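# Mount small gear between tester centres, meshing big gear

## Task

Place the small gear on the gear tester so it sits between the tester's two centres and its teeth engage the big gear that rides on the tester's slide; then release it and withdraw the grippers.

## Robot and tools

Robot: two arms, left_arm and right_arm, each with a parallel two-finger gripper and a wrist camera. Base positions in the scene frame: left_arm at (+0.043, +0.286, 0) m, right_arm at (+0.029, -0.368, 0) m, both turned only slightly about z.

Scene frame: origin on the table top midway between the arms, +z up, +x out over the table, left_arm on the +y side. The names left and right say nothing about image sides. Gripper frame: fingers point along the gripper's +z, and they open and close along its y. end_effector_position is the spot between the finger pads, about 1 cm short of the fingertips.

execute_actions(actions): a list of actions run one after another. Each action is a table of 1 to 15 rows, one row per 1/30 s control step; a short table repeats its final row until 15 steps have passed (0.5 s per action). A row is one flat list of 14 numbers in [-1, 1] covering both arms: left_arm dx, dy, dz, rx, ry, rz, opening, then right_arm dx, dy, dz, rx, ry, rz, opening. The first six per arm are an offset, not a pose, expressed in that gripper's own axes and measured from the gripper's pose at the start of the action (for a call's first action, the pose in the latest result). Every row in a table refers to that same start, not to the row before. Scale: 1.0 equals 0.6 m for dx, dy, dz and 180 degrees for rx, ry, rz, which together form a single rotation vector. Opening is absolute: +1 fully open (0.094 m), -1 closed. An empty list just returns state and images.

move(target, speed, blocking): target is one 14-number row laid out as above, offsets in gripper axes from the pose in the scene's latest result that showed one; the grippers go in straight lines and finish together in 0.5 to 10 s (cut off at 10 s). speed is each arm's top path speed in m/s, 0.002 to 0.5, default 0.25; turning is capped at twice that in rad/s. Opening is sent when the move starts. Paths ignore obstacles and the other arm; actual speed can exceed the setting, particularly with a nearly straight arm. blocking=false returns after 0.5 s while motion continues; then use wait or stop before any new action or move. The result adds a move: line with the ending (done, off_target, moving, held, fault) and which limits applied (paced = the sent pose was clipped; held = a check blocked steps, after which the arm may jump fast), plus each gripper's distance from its target.

wait(seconds): 0 to 10 s, arms keep their last command; returns early when a running move ends. stop(): brakes a running move, needing some room; fingers continue. zoom_image(camera, region): closer look at cam_high, cam_left_wrist or cam_right_wrist; region [x0, y0, x1, y1] in pixels, at most 504 by 504. read_manual(section): licence texts only. finished_scene(scene): ends the scene (1 or 2) irreversibly and reports success; only call it once the gear is mounted, released and the arms are clear. Replying with no tool call ends everything.

Results: the state line gives each gripper's position (m) and quat_wxyz in the scene frame; reported hand positions can be off, more at long reach. Hand target lines show where the controller is steering. grip_measured is the finger opening on the command scale (last joint value is metres), possibly off by about 1 mm. Step readings list positions at some steps; HELD marks a step where that arm's command was held back. A pose unreachable line means a clearance check altered that arm's command. FAULT or OVER-TEMPERATURE FAULT lines mean an arm stopped. MOTOR HOT warns from 75 °C; 90 °C pauses the arm 10 s; 100 °C makes it drop.

Motion behaviour: each step the commanded pose is limited to 70 mm and 16 degrees from the measured pose, so large offsets need several actions; position is favoured over orientation. Arms tend to finish a centimetre or more low and can droop under repeated zero offsets; to keep an arm in place, send the correcting offset in the first call of a reply and zeros afterwards.

Gripping: to hold, command an opening roughly 0.03 below grip_measured; less than that grips more gently. Pads give about 50 to 62 N each, less on very thin parts.

Avoid: knocking or dropping anything off the table (task fails), arms colliding or pressing on each other, fast impacts and pressing far past contact, and letting the gear slip. Brief external tugs on held parts may occur. Joint ranges (rad): waist -2.618 to 3.054, shoulder 0 to 3.142, elbow 0 to 3.142, wrist pitch and yaw -1.571 to 1.571, wrist roll -2.094 to 2.094.

Each tool is called as name([rows], argument=value, ...), one row to a line, values as JSON.

## Session

execute_actions(actions=[])

Scene clock: 0.00 s.
left_arm: end_effector_position=(+0.2841, +0.1367, +0.2312) grip_measured=+1.000 end_effector_quat_wxyz=(+0.125, +0.257, +0.839, -0.463) | right_arm: end_effector_position=(+0.4936, -0.0679, +0.2828) grip_measured=+1.000 end_effector_quat_wxyz=(+0.639, +0.047, +0.752, +0.155)
Joint positions: left_arm=[-0.008  1.487  1.31  -1.443  1.     0.62   0.094] | right_arm=[0.572 1.806 1.336 0.31  0.563 0.386 0.094]
Joint velocities: left_arm=[-0.007 -0.017  0.007 -0.007 -0.037  0.037  0.   ] | right_arm=[ 0.012  0.007  0.002  0.007  0.037 -0.022  0.   ]
Joint torques (N m, as the arm reports them, + toward a larger angle): no reading
Hand target (left_arm): +0.285, +0.135, +0.237; +0.135, +0.261, +0.834, -0.467
Hand target (right_arm): +0.493, -0.069, +0.291; +0.643, +0.049, +0.748, +0.157

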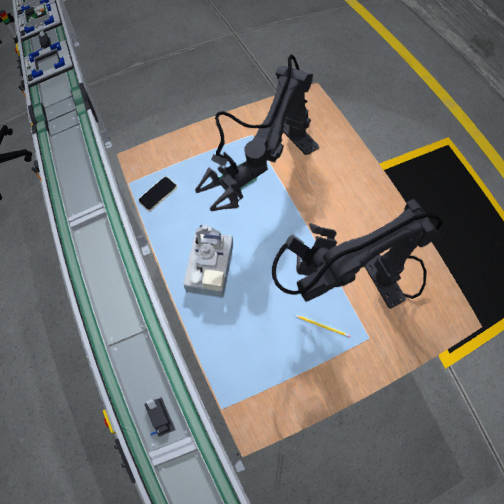

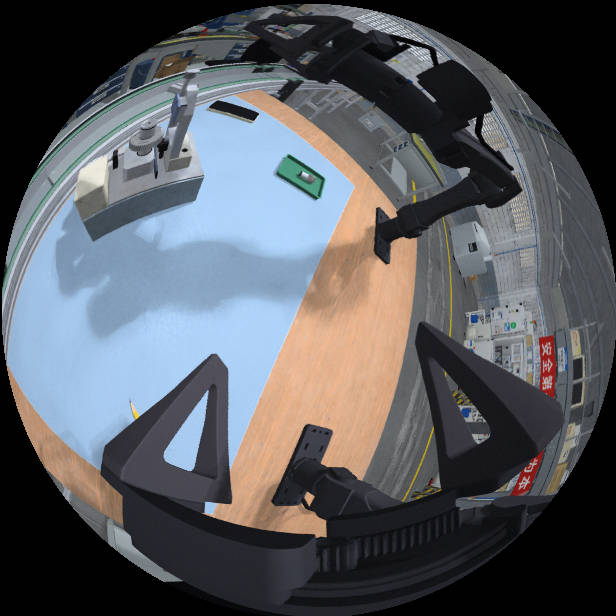

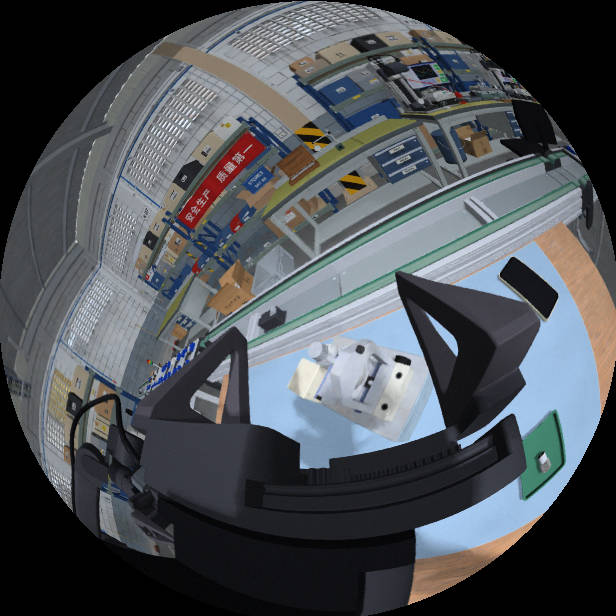

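zoom_image(camera="cam_left_wrist", region=[60, 50, 340, 250])

zoom_image(camera="cam_high", region=[160, 200, 270, 310])

Region (60, 50, 340, 250) of cam_left_wrist's 616x616 image, scaled by 1.800, with more detail than that image has; it fills the top 360 rows of this view, and the rest is white.

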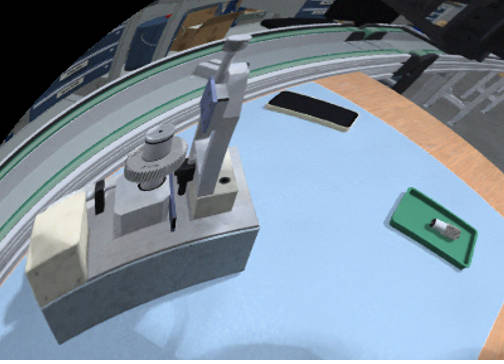

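Region (160, 200, 270, 310) of cam_high's 504x504 image, scaled by 4.582, with more detail than that image has.

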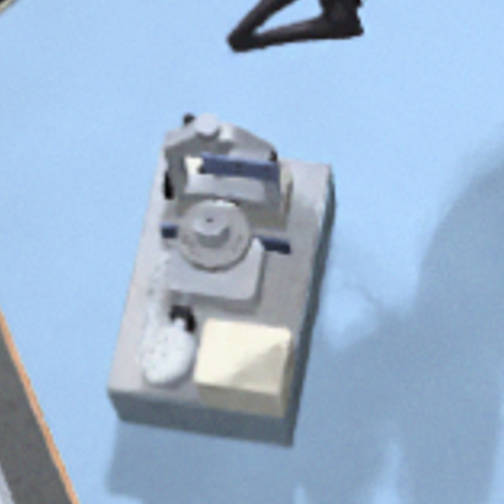

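move(target=[0,0,0,0,0,0,1,0.18,-0.3,-0.33,0.06,0.45,0.07,1])

Scene clock: 22.37 s.
left_arm: end_effector_position=(+0.2840, +0.1375, +0.2300) grip_measured=+1.000 end_effector_quat_wxyz=(+0.124, +0.258, +0.841, -0.460) | right_arm: end_effector_position=(+0.2938, -0.2425, +0.1446) grip_measured=+1.000 end_effector_quat_wxyz=(-0.038, +0.071, +0.986, +0.148)
Joint positions: left_arm=[-0.008  1.487  1.31  -1.443  0.992  0.62   0.094] | right_arm=[ 0.083  1.611  1.38  -1.316 -0.306  0.402  0.094]
Joint velocities: left_arm=[ 0.007  0.002 -0.002  0.051  0.037  0.007  0.   ] | right_arm=[-0.002  0.002 -0.017  0.022  0.022 -0.066  0.   ]
Joint torques (N m, as the arm reports them, + toward a larger angle): left_arm=[ 0.01 -5.9   6.23  0.03  0.66  0.01] | right_arm=[-0.59 -5.18  9.34  0.3  -0.33 -0.07]
Hand target (left_arm): +0.284, +0.137, +0.231; +0.125, +0.257, +0.839, -0.463
Hand target (right_arm): +0.301, -0.241, +0.153; -0.030, +0.068, +0.985, +0.157
Off the commanded pose (left_arm): 0.001 m, 0 deg.
Off the commanded pose (right_arm): 0.014 m, 2 deg.
move: off_target (right_arm)
camera_calibration (this result's frames):
cam_left_wrist: T_world_to_cam=[[-0.701395, -0.370307, 0.60903, 0.11687], [-0.526742, 0.844935, -0.0928838, 0.0760442], [-0.480196, -0.38595, -0.787689, 0.456075], [0, 0, 0, 1]] pos_world=[0.341033, 0.155047, 0.295131]
cam_right_wrist: T_world_to_cam=[[-0.518299, -0.831176, -0.201277, -0.0154047], [-0.620552, 0.203578, 0.757279, 0.126958], [-0.588457, 0.5174, -0.621302, 0.496655], [0, 0, 0, 1]] pos_world=[0.36306, -0.295619, 0.20933]

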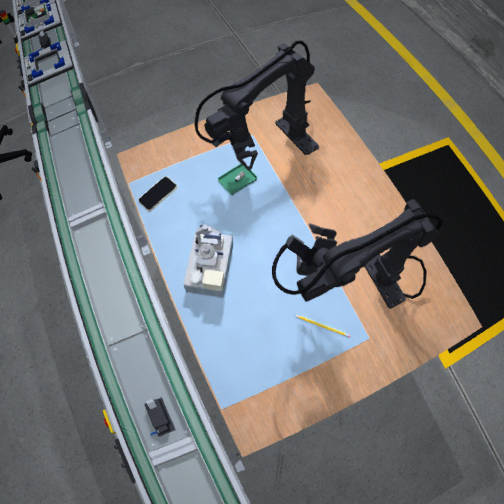

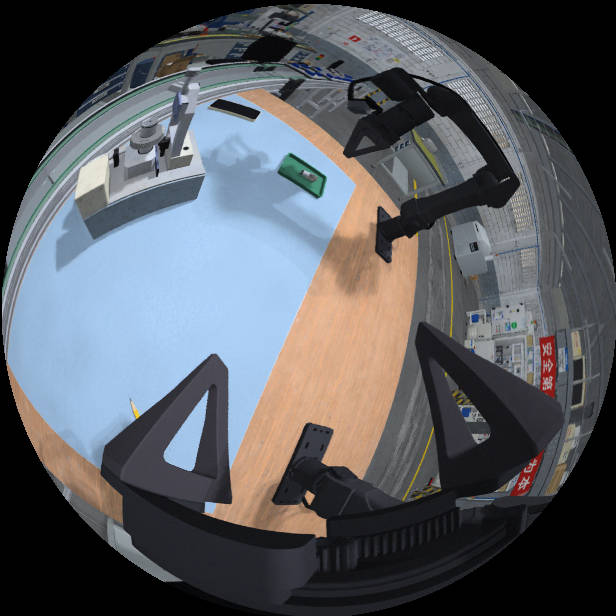

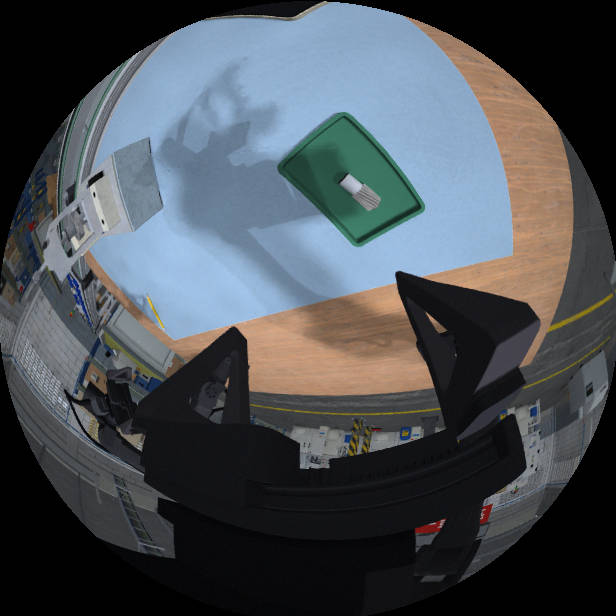

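move(target=[0,0,0,0,0,0,1,-0.02,-0.09,0.08,0.09,0.02,-0.19,0.2])

Scene clock: 33.80 s.
left_arm: end_effector_position=(+0.2840, +0.1382, +0.2289) grip_measured=+1.000 end_effector_quat_wxyz=(+0.123, +0.258, +0.842, -0.456) | right_arm: end_effector_position=(+0.2996, -0.2812, +0.0893) grip_measured=+0.202 end_effector_quat_wxyz=(-0.025, -0.221, +0.975, +0.022)
Joint positions: left_arm=[-0.008  1.487  1.31  -1.443  0.984  0.62   0.094] | right_arm=[ 0.106  1.678  1.263 -1.204 -0.047 -0.17   0.056]
Joint velocities: left_arm=[ 0.012 -0.017 -0.002 -0.022  0.022  0.051  0.   ] | right_arm=[ 0.007 -0.022 -0.017  0.022 -0.007 -0.007 -0.   ]
Joint torques (N m, as the arm reports them, + toward a larger angle): left_arm=[-0.01 -5.99  6.2   0.03  0.63 -0.01] | right_arm=[ 0.76 -5.69  4.9   0.32  0.11 -0.07]
Hand target (left_arm): +0.284, +0.137, +0.230; +0.124, +0.258, +0.841, -0.460
Hand target (right_arm): +0.296, -0.281, +0.083; -0.034, -0.231, +0.972, +0.016
Off the commanded pose (left_arm): 0.001 m, 0 deg.
Off the commanded pose (right_arm): 0.008 m, 2 deg.
move: done
camera_calibration (this result's frames):
cam_left_wrist: T_world_to_cam=[[-0.70154, -0.374675, 0.606185, 0.119096], [-0.526425, 0.845815, -0.0864468, 0.0735923], [-0.480331, -0.379757, -0.790612, 0.455296], [0, 0, 0, 1]] pos_world=[0.340984, 0.155278, 0.29413]
cam_right_wrist: T_world_to_cam=[[0.0507148, -0.998687, -0.00725884, -0.290659], [-0.739772, -0.0424475, 0.671517, 0.154486], [-0.670944, -0.028686, -0.740953, 0.367532], [0, 0, 0, 1]] pos_world=[0.375618, -0.273176, 0.166474]

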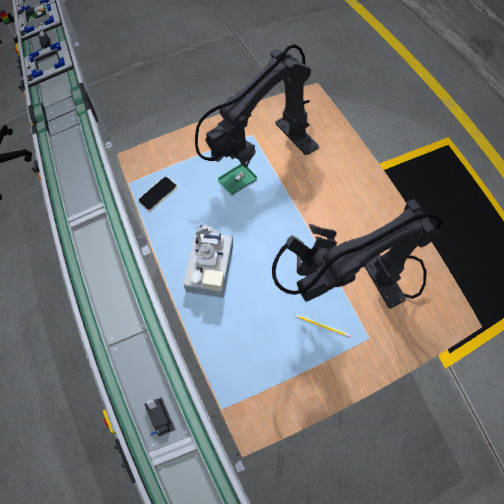

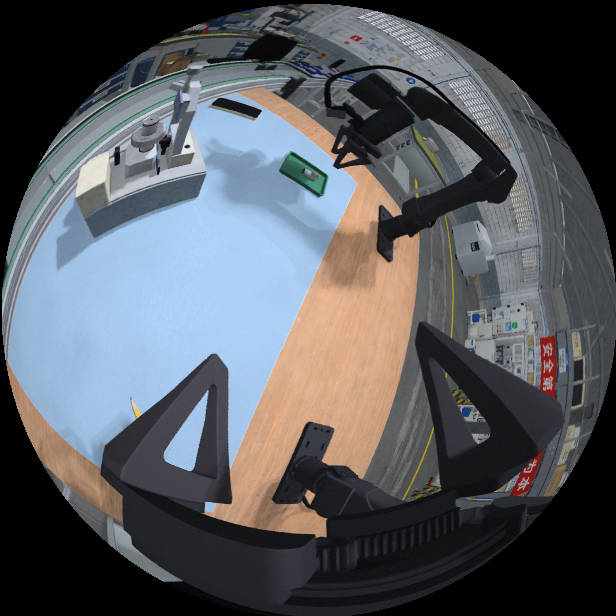

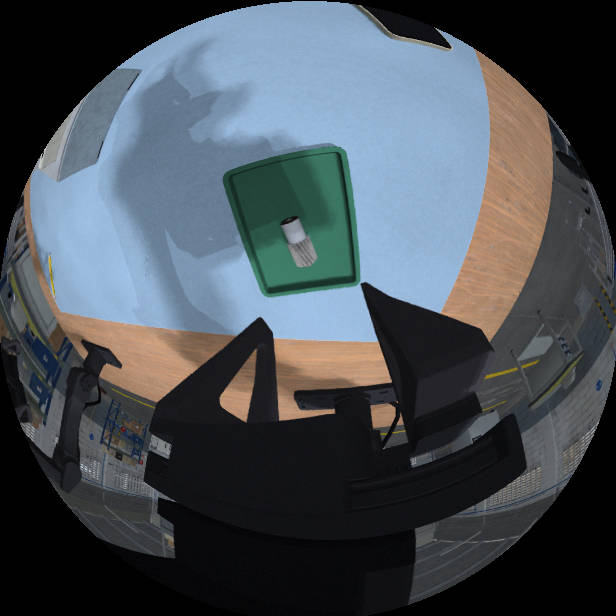

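move(target=[0,0,0,0,0,0,1,-0.043,0.014,0.118,0,0,0,0.0], speed=0.08)

Scene clock: 41.53 s.
left_arm: end_effector_position=(+0.2839, +0.1390, +0.2278) grip_measured=+1.000 end_effector_quat_wxyz=(+0.122, +0.259, +0.844, -0.453) | right_arm: end_effector_position=(+0.3217, -0.2628, +0.0241) grip_measured=+0.002 end_effector_quat_wxyz=(-0.019, -0.221, +0.975, +0.021)
Joint positions: left_arm=[-0.008  1.487  1.31  -1.443  0.976  0.62   0.094] | right_arm=[ 0.144  1.834  1.181 -0.95  -0.046 -0.131  0.047]
Joint velocities: left_arm=[ 0.012  0.002 -0.017  0.007  0.081 -0.051  0.   ] | right_arm=[-0.017 -0.007 -0.002  0.007 -0.007  0.007 -0.   ]
Joint torques (N m, as the arm reports them, + toward a larger angle): left_arm=[-0.03 -5.75  6.17  0.03  0.66  0.01] | right_arm=[ 0.64 -6.92  4.63  0.41 -0.05  0.09]
Hand target (left_arm): +0.284, +0.138, +0.229; +0.123, +0.258, +0.842, -0.456
Hand target (right_arm): +0.316, -0.261, +0.018; -0.026, -0.221, +0.975, +0.021
Off the commanded pose (left_arm): 0.001 m, 0 deg.
Off the commanded pose (right_arm): 0.009 m, 1 deg.
move: done
camera_calibration (this result's frames):
cam_left_wrist: T_world_to_cam=[[-0.701687, -0.379021, 0.603306, 0.121326], [-0.526108, 0.846646, -0.0800034, 0.0711524], [-0.480464, -0.373541, -0.793487, 0.454494], [0, 0, 0, 1]] pos_world=[0.340935, 0.155517, 0.29313]
cam_right_wrist: T_world_to_cam=[[0.0501618, -0.998707, -0.00825749, -0.27359], [-0.748835, -0.0430797, 0.661355, 0.21842], [-0.660856, -0.0269912, -0.750028, 0.332057], [0, 0, 0, 1]] pos_world=[0.396726, -0.254864, 0.102339]

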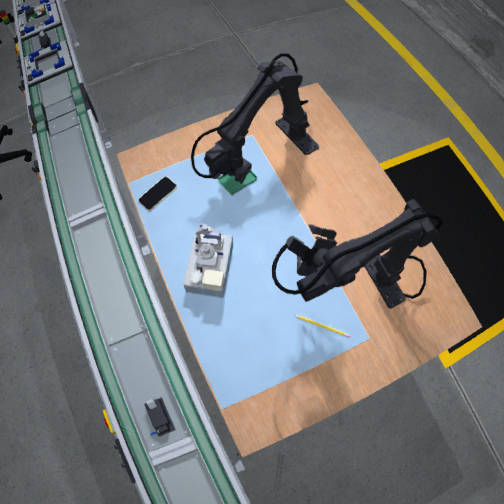

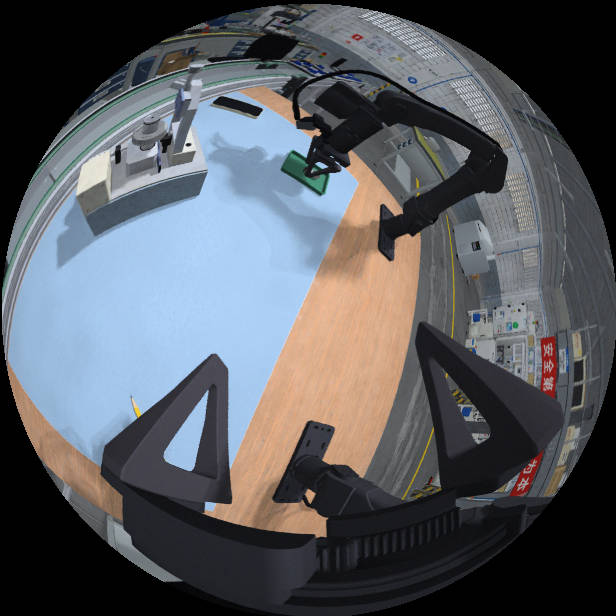

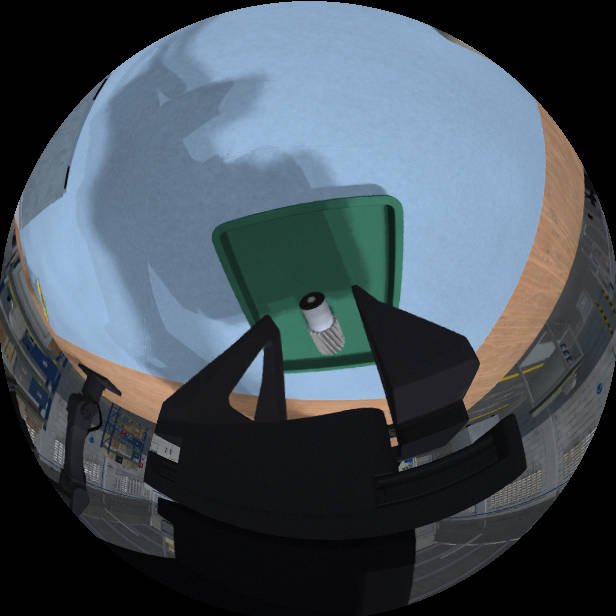

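move(target=[0,0,0,0,0,0,1,0.025,0,0.022,0,0,0,0.0], speed=0.04)

move(target=[0,0,0,0,0,0,1,0,0,0,0,0,0,-0.8])

move(target=[0,0,0,0,0,0,1,0,0,-0.2,0,-0.5,0,-0.8], speed=0.15)

move(target=[0,0,0,0,0,0,1,0,0,0.15,-0.25,0,0,-0.8], speed=0.15)

Scene clock: 60.33 s.
left_arm: end_effector_position=(+0.2839, +0.1397, +0.2266) grip_measured=+1.000 end_effector_quat_wxyz=(+0.121, +0.260, +0.846, -0.450) | right_arm: end_effector_position=(+0.3134, -0.2656, +0.0134) grip_measured=+0.002 end_effector_quat_wxyz=(-0.017, -0.221, +0.975, +0.021)
Joint positions: left_arm=[-0.008  1.487  1.31  -1.443  0.969  0.62   0.094] | right_arm=[ 0.144  1.819  1.114 -0.897 -0.045 -0.131  0.047]
Joint velocities: left_arm=[-0.012 -0.007 -0.012 -0.022 -0.051  0.007  0.   ] | right_arm=[-0.002 -0.002 -0.012 -0.095  0.007 -0.066  0.002]
Joint torques (N m, as the arm reports them, + toward a larger angle): left_arm=[-0.01 -5.98  6.15  0.04  0.65  0.  ] | right_arm=[-0.26 -8.53  3.73  0.41 -0.06 -0.03]
Hand target (left_arm): +0.284, +0.139, +0.228; +0.122, +0.259, +0.844, -0.453
Hand target (right_arm): +0.308, -0.269, +0.011; -0.019, -0.221, +0.975, +0.021
Off the commanded pose (left_arm): 0.001 m, 0 deg.
Off the commanded pose (right_arm): 0.007 m, 0 deg.
move: done
camera_calibration (this result's frames):
cam_left_wrist: T_world_to_cam=[[-0.701836, -0.383344, 0.600395, 0.123562], [-0.52579, 0.847428, -0.0735538, 0.0687246], [-0.480595, -0.367304, -0.796314, 0.45367], [0, 0, 0, 1]] pos_world=[0.340887, 0.155763, 0.292132]
cam_right_wrist: T_world_to_cam=[[0.0501932, -0.998703, -0.0084889, -0.276056], [-0.75035, -0.043318, 0.65962, 0.21954], [-0.659133, -0.0267388, -0.751551, 0.318004], [0, 0, 0, 1]] pos_world=[0.388195, -0.257685, 0.0918393]

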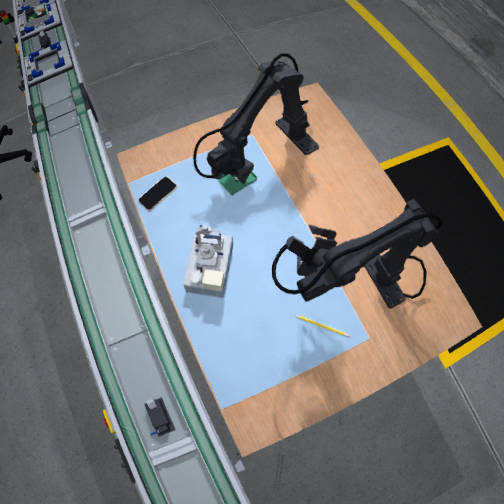

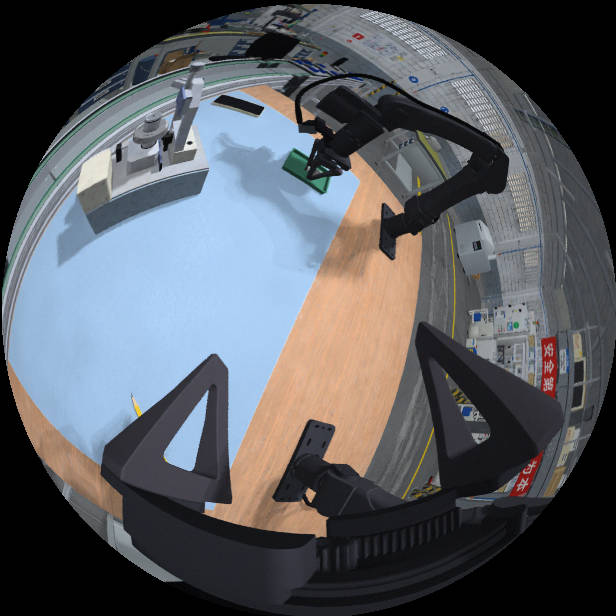

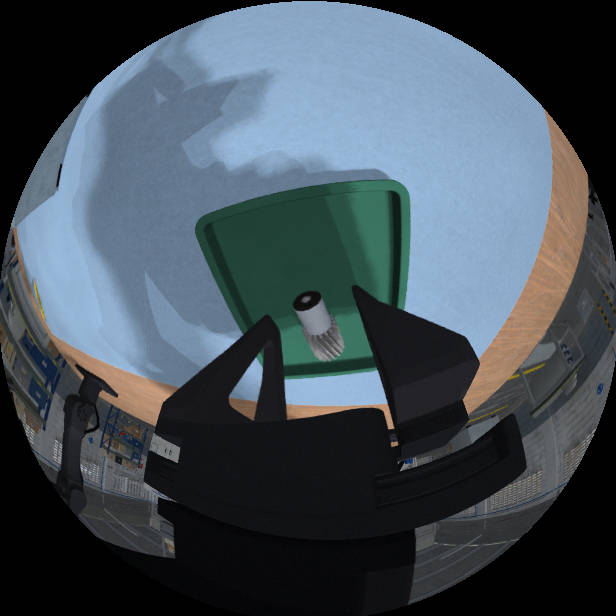

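Scene clock: 60.83 s.
left_arm: end_effector_position=(+0.2838, +0.1405, +0.2256) grip_measured=+1.000 end_effector_quat_wxyz=(+0.120, +0.260, +0.847, -0.447) | right_arm: end_effector_position=(+0.3134, -0.2656, +0.0134) grip_measured=-0.657 end_effector_quat_wxyz=(-0.017, -0.221, +0.975, +0.021)
Joint positions: left_arm=[-0.008  1.487  1.31  -1.443  0.962  0.62   0.094] | right_arm=[ 0.144  1.819  1.114 -0.897 -0.045 -0.131  0.016]
Joint velocities: left_arm=[-0.002  0.002  0.017 -0.007  0.022 -0.051  0.   ] | right_arm=[ 0.002 -0.017 -0.002 -0.081  0.022  0.007  0.   ]
Joint torques (N m, as the arm reports them, + toward a larger angle): left_arm=[ 0.01 -5.94  6.14  0.04  0.64  0.03] | right_arm=[ 0.01 -7.17  5.92  0.29 -0.04  0.02]
Hand target (left_arm): +0.284, +0.140, +0.227; +0.121, +0.260, +0.846, -0.450
Hand target (right_arm): +0.313, -0.266, +0.013; -0.017, -0.221, +0.975, +0.021
Off the commanded pose (left_arm): 0.001 m, 0 deg.
Off the commanded pose (right_arm): 0.000 m, 0 deg.
move: done
camera_calibration (this result's frames):
cam_left_wrist: T_world_to_cam=[[-0.701978, -0.387431, 0.597598, 0.125691], [-0.525488, 0.848125, -0.0674214, 0.0664293], [-0.480717, -0.361359, -0.798956, 0.452866], [0, 0, 0, 1]] pos_world=[0.34084, 0.156003, 0.291186]
cam_right_wrist: T_world_to_cam=[[0.0498254, -0.998725, -0.00810509, -0.276017], [-0.750435, -0.042791, 0.659557, 0.219723], [-0.659063, -0.0267803, -0.751611, 0.317981], [0, 0, 0, 1]] pos_world=[0.38821, -0.257747, 0.0918412]

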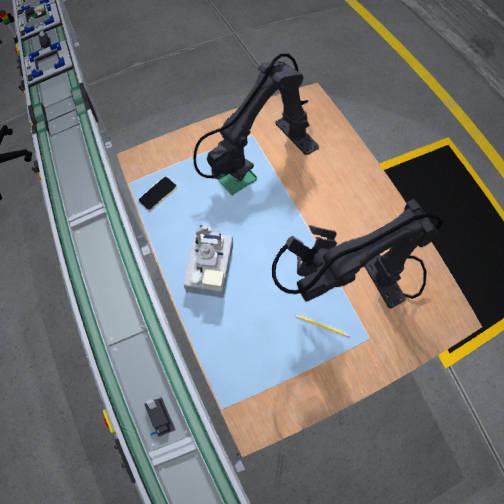

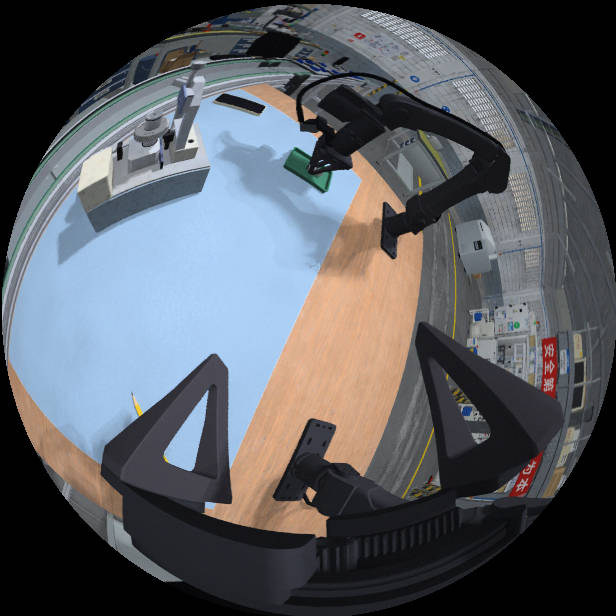

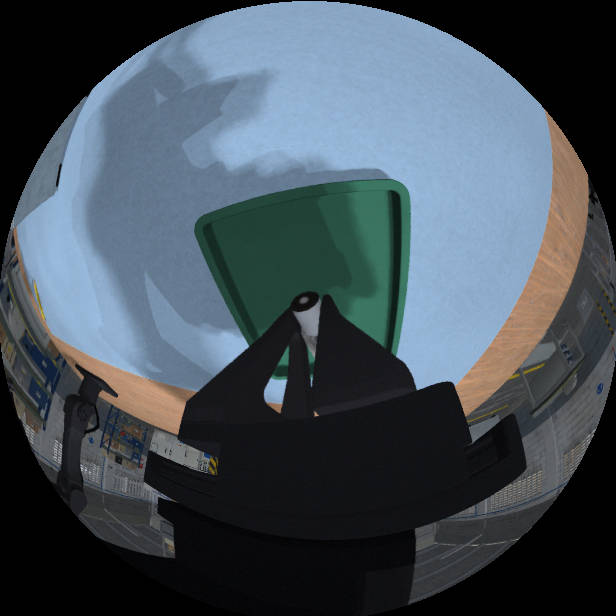

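Scene clock: 66.50 s.
left_arm: end_effector_position=(+0.2838, +0.1413, +0.2245) grip_measured=+1.000 end_effector_quat_wxyz=(+0.119, +0.261, +0.849, -0.444) | right_arm: end_effector_position=(+0.3228, -0.2664, +0.1364) grip_measured=-0.657 end_effector_quat_wxyz=(+0.645, -0.161, +0.729, +0.164)
Joint positions: left_arm=[-0.008  1.487  1.31  -1.443  0.954  0.62   0.094] | right_arm=[-0.019  1.103  0.016  0.968 -0.312 -0.006  0.016]
Joint velocities: left_arm=[-0.002  0.017 -0.002 -0.022  0.037  0.037  0.   ] | right_arm=[ 0.002  0.002 -0.012 -0.037 -0.051 -0.037 -0.001]
Joint torques (N m, as the arm reports them, + toward a larger angle): left_arm=[-0.03 -5.99  6.15  0.04  0.62  0.  ] | right_arm=[-0.78  0.38  4.94  2.26 -0.15  0.08]
Hand target (left_arm): +0.284, +0.140, +0.226; +0.120, +0.260, +0.847, -0.447
Hand target (right_arm): +0.320, -0.268, +0.130; +0.640, -0.158, +0.733, +0.168
Off the commanded pose (left_arm): 0.001 m, 0 deg.
Off the commanded pose (right_arm): 0.006 m, 5 deg.
joint sent to its limit (right arm) — the command would take joint 3 (elbow) past its lower limit, so that joint was sent only as far as its limit.
move: off_target (right_arm)
camera_calibration (this result's frames):
cam_left_wrist: T_world_to_cam=[[-0.70213, -0.391711, 0.594623, 0.127936], [-0.52517, 0.848811, -0.0609609, 0.0640253], [-0.480843, -0.35508, -0.80169, 0.451998], [0, 0, 0, 1]] pos_world=[0.340792, 0.156264, 0.290192]
cam_right_wrist: T_world_to_cam=[[0.342793, -0.846184, -0.408002, -0.275667], [-0.780372, -0.0147088, -0.625142, 0.338035], [0.522984, 0.532688, -0.665381, 0.17222], [0, 0, 0, 1]] pos_world=[0.268221, -0.320033, 0.213439]

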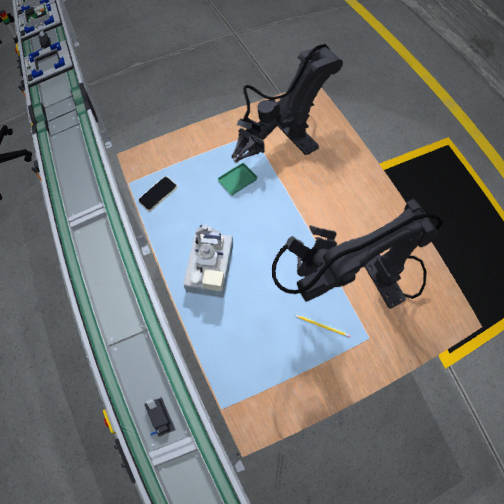

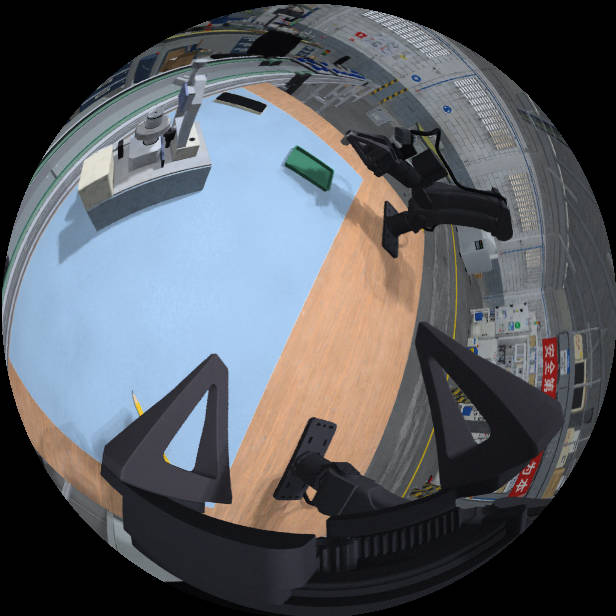

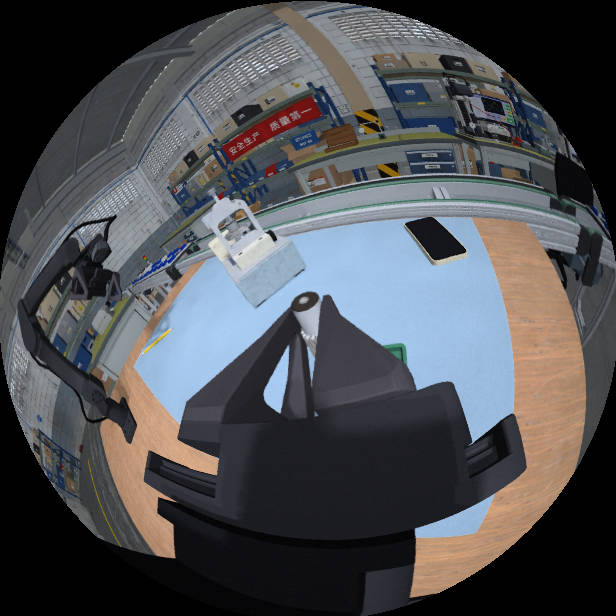

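Scene clock: 69.70 s.
left_arm: end_effector_position=(+0.2837, +0.1421, +0.2234) grip_measured=+1.000 end_effector_quat_wxyz=(+0.118, +0.261, +0.851, -0.441) | right_arm: end_effector_position=(+0.3957, -0.2249, +0.1239) grip_measured=-0.657 end_effector_quat_wxyz=(+0.530, -0.383, +0.617, +0.438)
Joint positions: left_arm=[-0.008  1.487  1.31  -1.443  0.946  0.62   0.094] | right_arm=[-0.257  1.93   0.659  1.043 -1.324 -0.085  0.016]
Joint velocities: left_arm=[-0.002  0.007 -0.002 -0.066 -0.037  0.022  0.   ] | right_arm=[-0.007 -0.012 -0.002  0.022  0.022 -0.081  0.   ]
Joint torques (N m, as the arm reports them, + toward a larger angle): left_arm=[-0.08 -5.98  6.17  0.05  0.64  0.02] | right_arm=[-0.44 -6.75  7.52  1.46 -0.29 -0.1 ]
Hand target (left_arm): +0.284, +0.141, +0.224; +0.119, +0.261, +0.849, -0.444
Hand target (right_arm): +0.402, -0.227, +0.130; +0.537, -0.393, +0.608, +0.433
Off the commanded pose (left_arm): 0.001 m, 0 deg.
Off the commanded pose (right_arm): 0.007 m, 2 deg.
move: done
camera_calibration (this result's frames):
cam_left_wrist: T_world_to_cam=[[-0.702283, -0.395968, 0.591615, 0.130185], [-0.524852, 0.849447, -0.0544953, 0.0616338], [-0.480967, -0.348781, -0.804377, 0.451108], [0, 0, 0, 1]] pos_world=[0.340744, 0.156533, 0.2892]
cam_right_wrist: T_world_to_cam=[[0.799002, -0.328188, -0.503873, -0.322752], [-0.599665, -0.497148, -0.627093, 0.207955], [-0.0446952, 0.803204, -0.594026, 0.380374], [0, 0, 0, 1]] pos_world=[0.399584, -0.308057, 0.193733]

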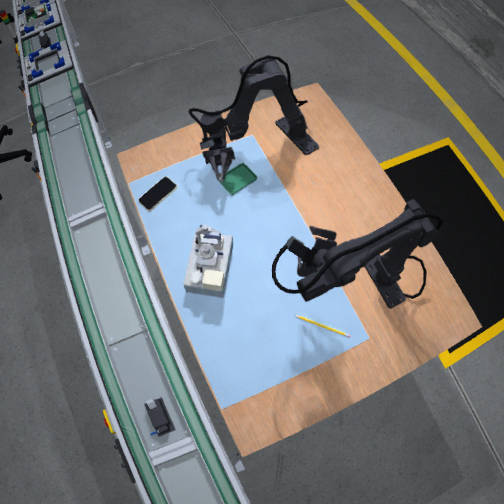

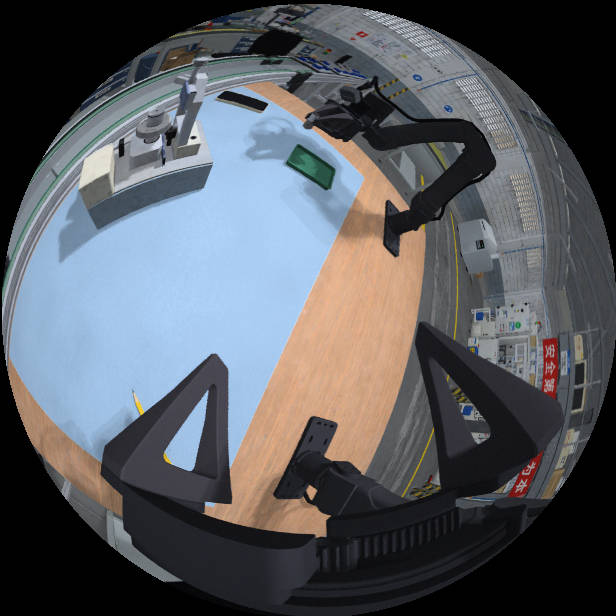

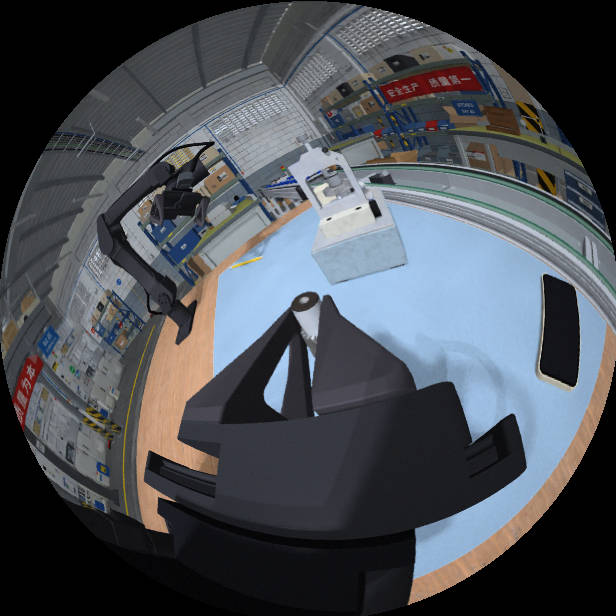

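move(target=[0,0,0,0,0,0,1,-0.01,0.03,0.17,0.085,-0.02,-0.045,-0.8], speed=0.15)

zoom_image(camera="cam_right_wrist", region=[180, 80, 440, 340])

Scene clock: 80.10 s.
left_arm: end_effector_position=(+0.2837, +0.1428, +0.2223) grip_measured=+1.000 end_effector_quat_wxyz=(+0.117, +0.262, +0.852, -0.437) | right_arm: end_effector_position=(+0.4155, -0.1229, +0.1275) grip_measured=-0.657 end_effector_quat_wxyz=(+0.622, -0.343, +0.626, +0.323)
Joint positions: left_arm=[-0.008  1.487  1.31  -1.443  0.939  0.62   0.094] | right_arm=[ 0.151  1.983  0.612  1.348 -0.658 -0.035  0.016]
Joint velocities: left_arm=[-0.012  0.012 -0.017 -0.037 -0.022  0.037  0.   ] | right_arm=[-0.002  0.022 -0.017 -0.051  0.007 -0.022 -0.   ]
Joint torques (N m, as the arm reports them, + toward a larger angle): left_arm=[-0.05 -5.95  6.09  0.01  0.6   0.01] | right_arm=[ 0.42 -6.67  4.01  2.13  0.08 -0.01]
Hand target (left_arm): +0.284, +0.142, +0.223; +0.118, +0.261, +0.851, -0.441
Hand target (right_arm): +0.414, -0.122, +0.124; +0.623, -0.342, +0.626, +0.320
Off the commanded pose (left_arm): 0.001 m, 0 deg.
Off the commanded pose (right_arm): 0.003 m, 1 deg.
move: done
camera_calibration (this result's frames):
cam_left_wrist: T_world_to_cam=[[-0.70243, -0.399991, 0.588727, 0.132326], [-0.524549, 0.850006, -0.0483487, 0.0593734], [-0.481082, -0.342778, -0.806885, 0.450242], [0, 0, 0, 1]] pos_world=[0.340698, 0.156795, 0.28826]
cam_right_wrist: T_world_to_cam=[[0.753997, -0.546204, -0.364895, -0.329157], [-0.606177, -0.364569, -0.706851, 0.301961], [0.253056, 0.754155, -0.605981, 0.173212], [0, 0, 0, 1]] pos_world=[0.387393, -0.20033, 0.198297]

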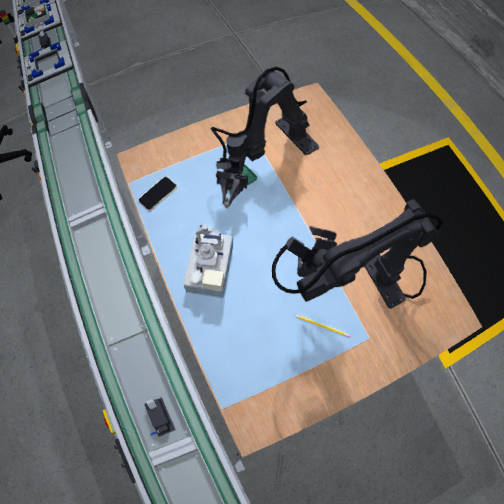

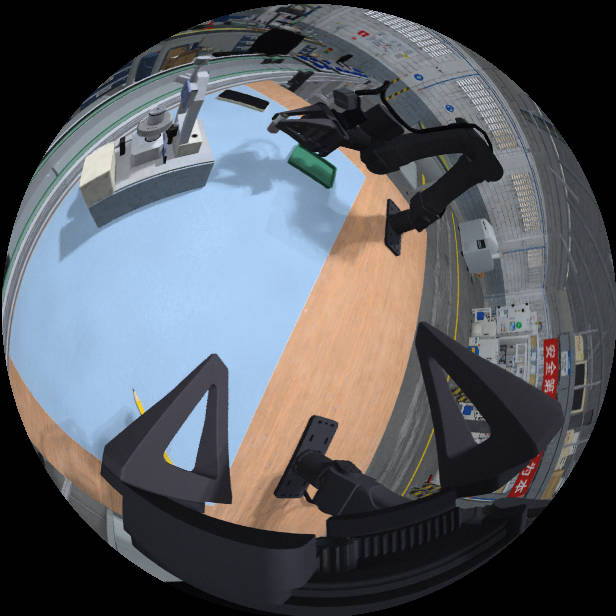

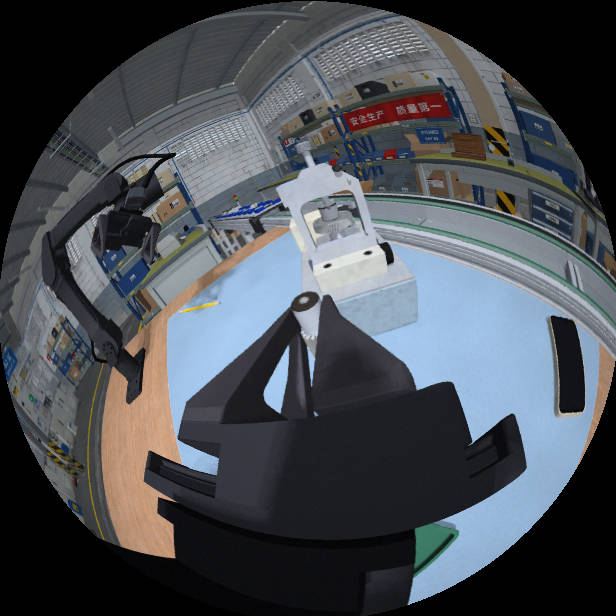

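Region (180, 80, 440, 340) of cam_right_wrist's 616x616 image, scaled by 1.938, with more detail than that image has.

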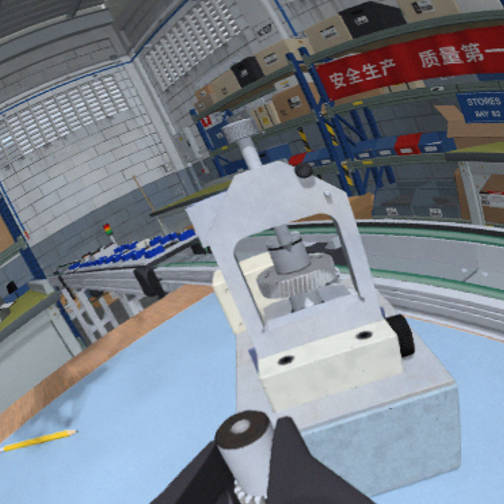

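move(target=[-0.4,0.042,0.167,0,0,0.32,0.3,0,0,0,0,0,0,-0.8], speed=0.15)

Scene clock: 102.63 s.
left_arm: end_effector_position=(+0.4998, -0.0065, +0.2466) grip_measured=+0.302 end_effector_quat_wxyz=(+0.334, +0.620, +0.635, -0.318) | right_arm: end_effector_position=(+0.4159, -0.1231, +0.1275) grip_measured=-0.657 end_effector_quat_wxyz=(+0.622, -0.342, +0.626, +0.322)
Joint positions: left_arm=[-0.323  2.495  2.818 -1.438  0.875  1.015  0.061] | right_arm=[ 0.151  1.984  0.612  1.349 -0.656 -0.035  0.016]
Joint velocities: left_arm=[ 0.007 -0.022  0.032 -0.081  0.007  0.037 -0.001] | right_arm=[ 0.012  0.002  0.002  0.037 -0.037 -0.037  0.001]
Joint torques (N m, as the arm reports them, + toward a larger angle): left_arm=[ -0.69 -14.78   8.32   0.67   0.52   0.09] | right_arm=[ 0.1  -7.48  4.83  1.89 -0.03  0.03]
Hand target (left_arm): +0.495, -0.010, +0.255; +0.341, +0.626, +0.625, -0.317
Hand target (right_arm): +0.416, -0.123, +0.127; +0.622, -0.342, +0.626, +0.323
Off the commanded pose (left_arm): 0.006 m, 4 deg.
Off the commanded pose (right_arm): 0.000 m, 0 deg.
elbow stopped short (left arm): the move would have taken joint 3 (elbow) straighter than the controller allows; a more bent joint 3 avoids this.
move: off_target (left_arm)
camera_calibration (this result's frames):
cam_left_wrist: T_world_to_cam=[[-0.981706, 0.0880934, -0.168799, 0.539645], [0.128199, 0.961289, -0.243901, 0.0235509], [0.140778, -0.261079, -0.954997, 0.248841], [0, 0, 0, 1]] pos_world=[0.491722, -0.00521112, 0.334478]
cam_right_wrist: T_world_to_cam=[[0.752883, -0.547902, -0.36465, -0.32932], [-0.606742, -0.36313, -0.707107, 0.302529], [0.25501, 0.753618, -0.60583, 0.172393], [0, 0, 0, 1]] pos_world=[0.387535, -0.200496, 0.198275]

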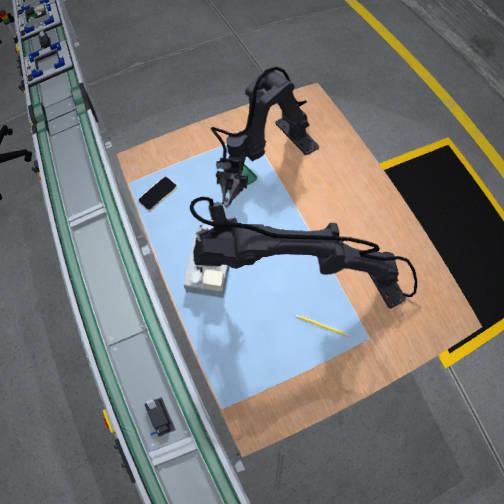

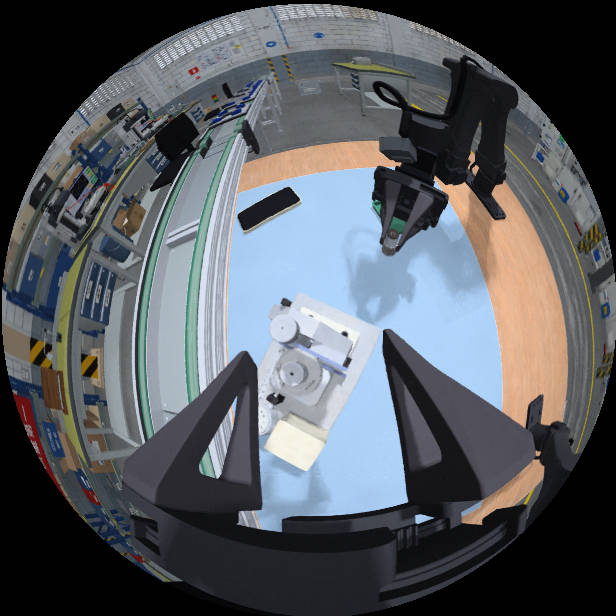

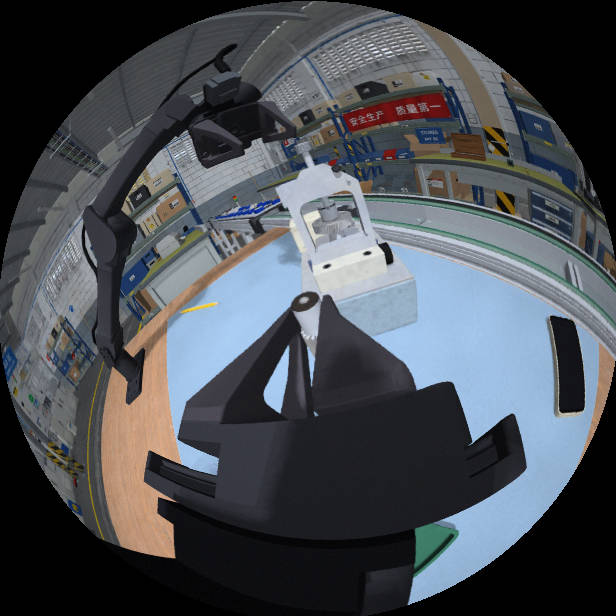

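move(target=[-0.01,-0.02,-0.01,-0.23,0,-0.16,0.3,0,0,0,0,0,0,-0.8], speed=0.15)

Scene clock: 111.80 s.
left_arm: end_effector_position=(+0.4907, -0.0034, +0.2458) grip_measured=+0.302 end_effector_quat_wxyz=(+0.438, +0.290, +0.838, -0.147) | right_arm: end_effector_position=(+0.4159, -0.1231, +0.1275) grip_measured=-0.657 end_effector_quat_wxyz=(+0.622, -0.342, +0.626, +0.322)
Joint positions: left_arm=[-0.551  1.794  1.603 -0.423  0.093  0.074  0.061] | right_arm=[ 0.151  1.984  0.612  1.349 -0.656 -0.035  0.016]
Joint velocities: left_arm=[ 0.002 -0.007  0.002 -0.037  0.022 -0.037 -0.001] | right_arm=[-0.007 -0.012 -0.017  0.007 -0.066  0.037 -0.001]
Joint torques (N m, as the arm reports them, + toward a larger angle): left_arm=[ -0.61 -13.03   6.42   1.73  -0.03  -0.07] | right_arm=[ 0.07 -7.37  4.84  1.91 -0.02  0.02]
Hand target (left_arm): +0.486, -0.004, +0.253; +0.446, +0.287, +0.835, -0.149
Hand target (right_arm): +0.416, -0.123, +0.127; +0.622, -0.342, +0.626, +0.322
Off the commanded pose (left_arm): 0.010 m, 0 deg.
Off the commanded pose (right_arm): 0.000 m, 0 deg.
move: done
camera_calibration (this result's frames):
cam_left_wrist: T_world_to_cam=[[-0.694106, -0.700492, -0.165917, 0.38582], [-0.658571, 0.710972, -0.246582, 0.407375], [0.290691, -0.0618859, -0.954814, 0.177316], [0, 0, 0, 1]] pos_world=[0.484541, -0.00839494, 0.333769]
cam_right_wrist: T_world_to_cam=[[0.752883, -0.547902, -0.36465, -0.32932], [-0.606742, -0.36313, -0.707107, 0.302529], [0.25501, 0.753618, -0.60583, 0.172393], [0, 0, 0, 1]] pos_world=[0.387535, -0.200496, 0.198275]

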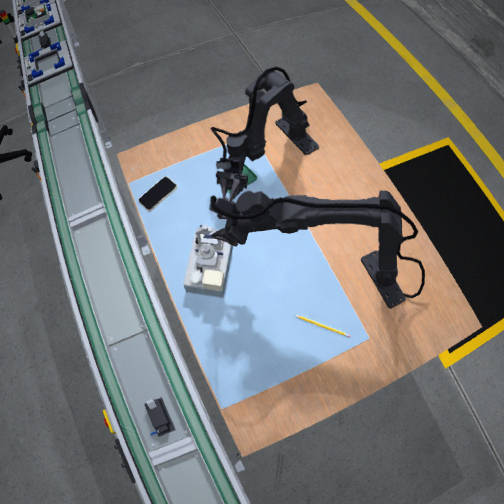

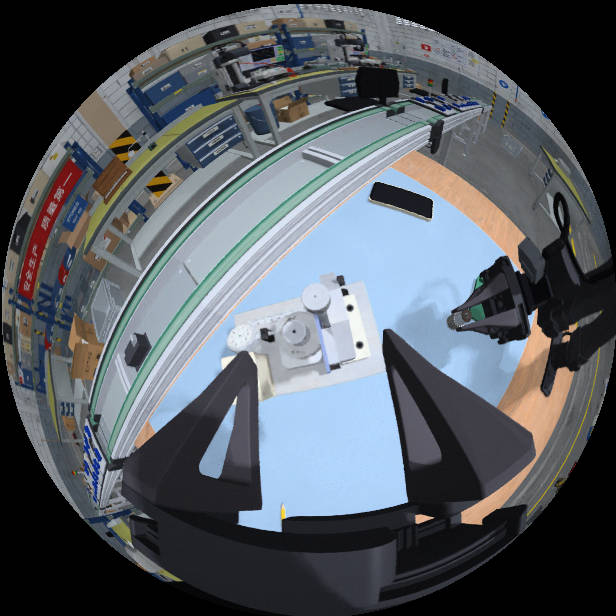

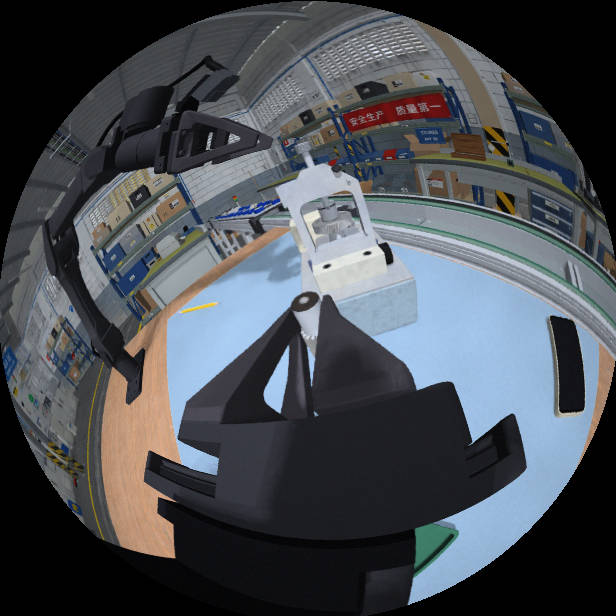

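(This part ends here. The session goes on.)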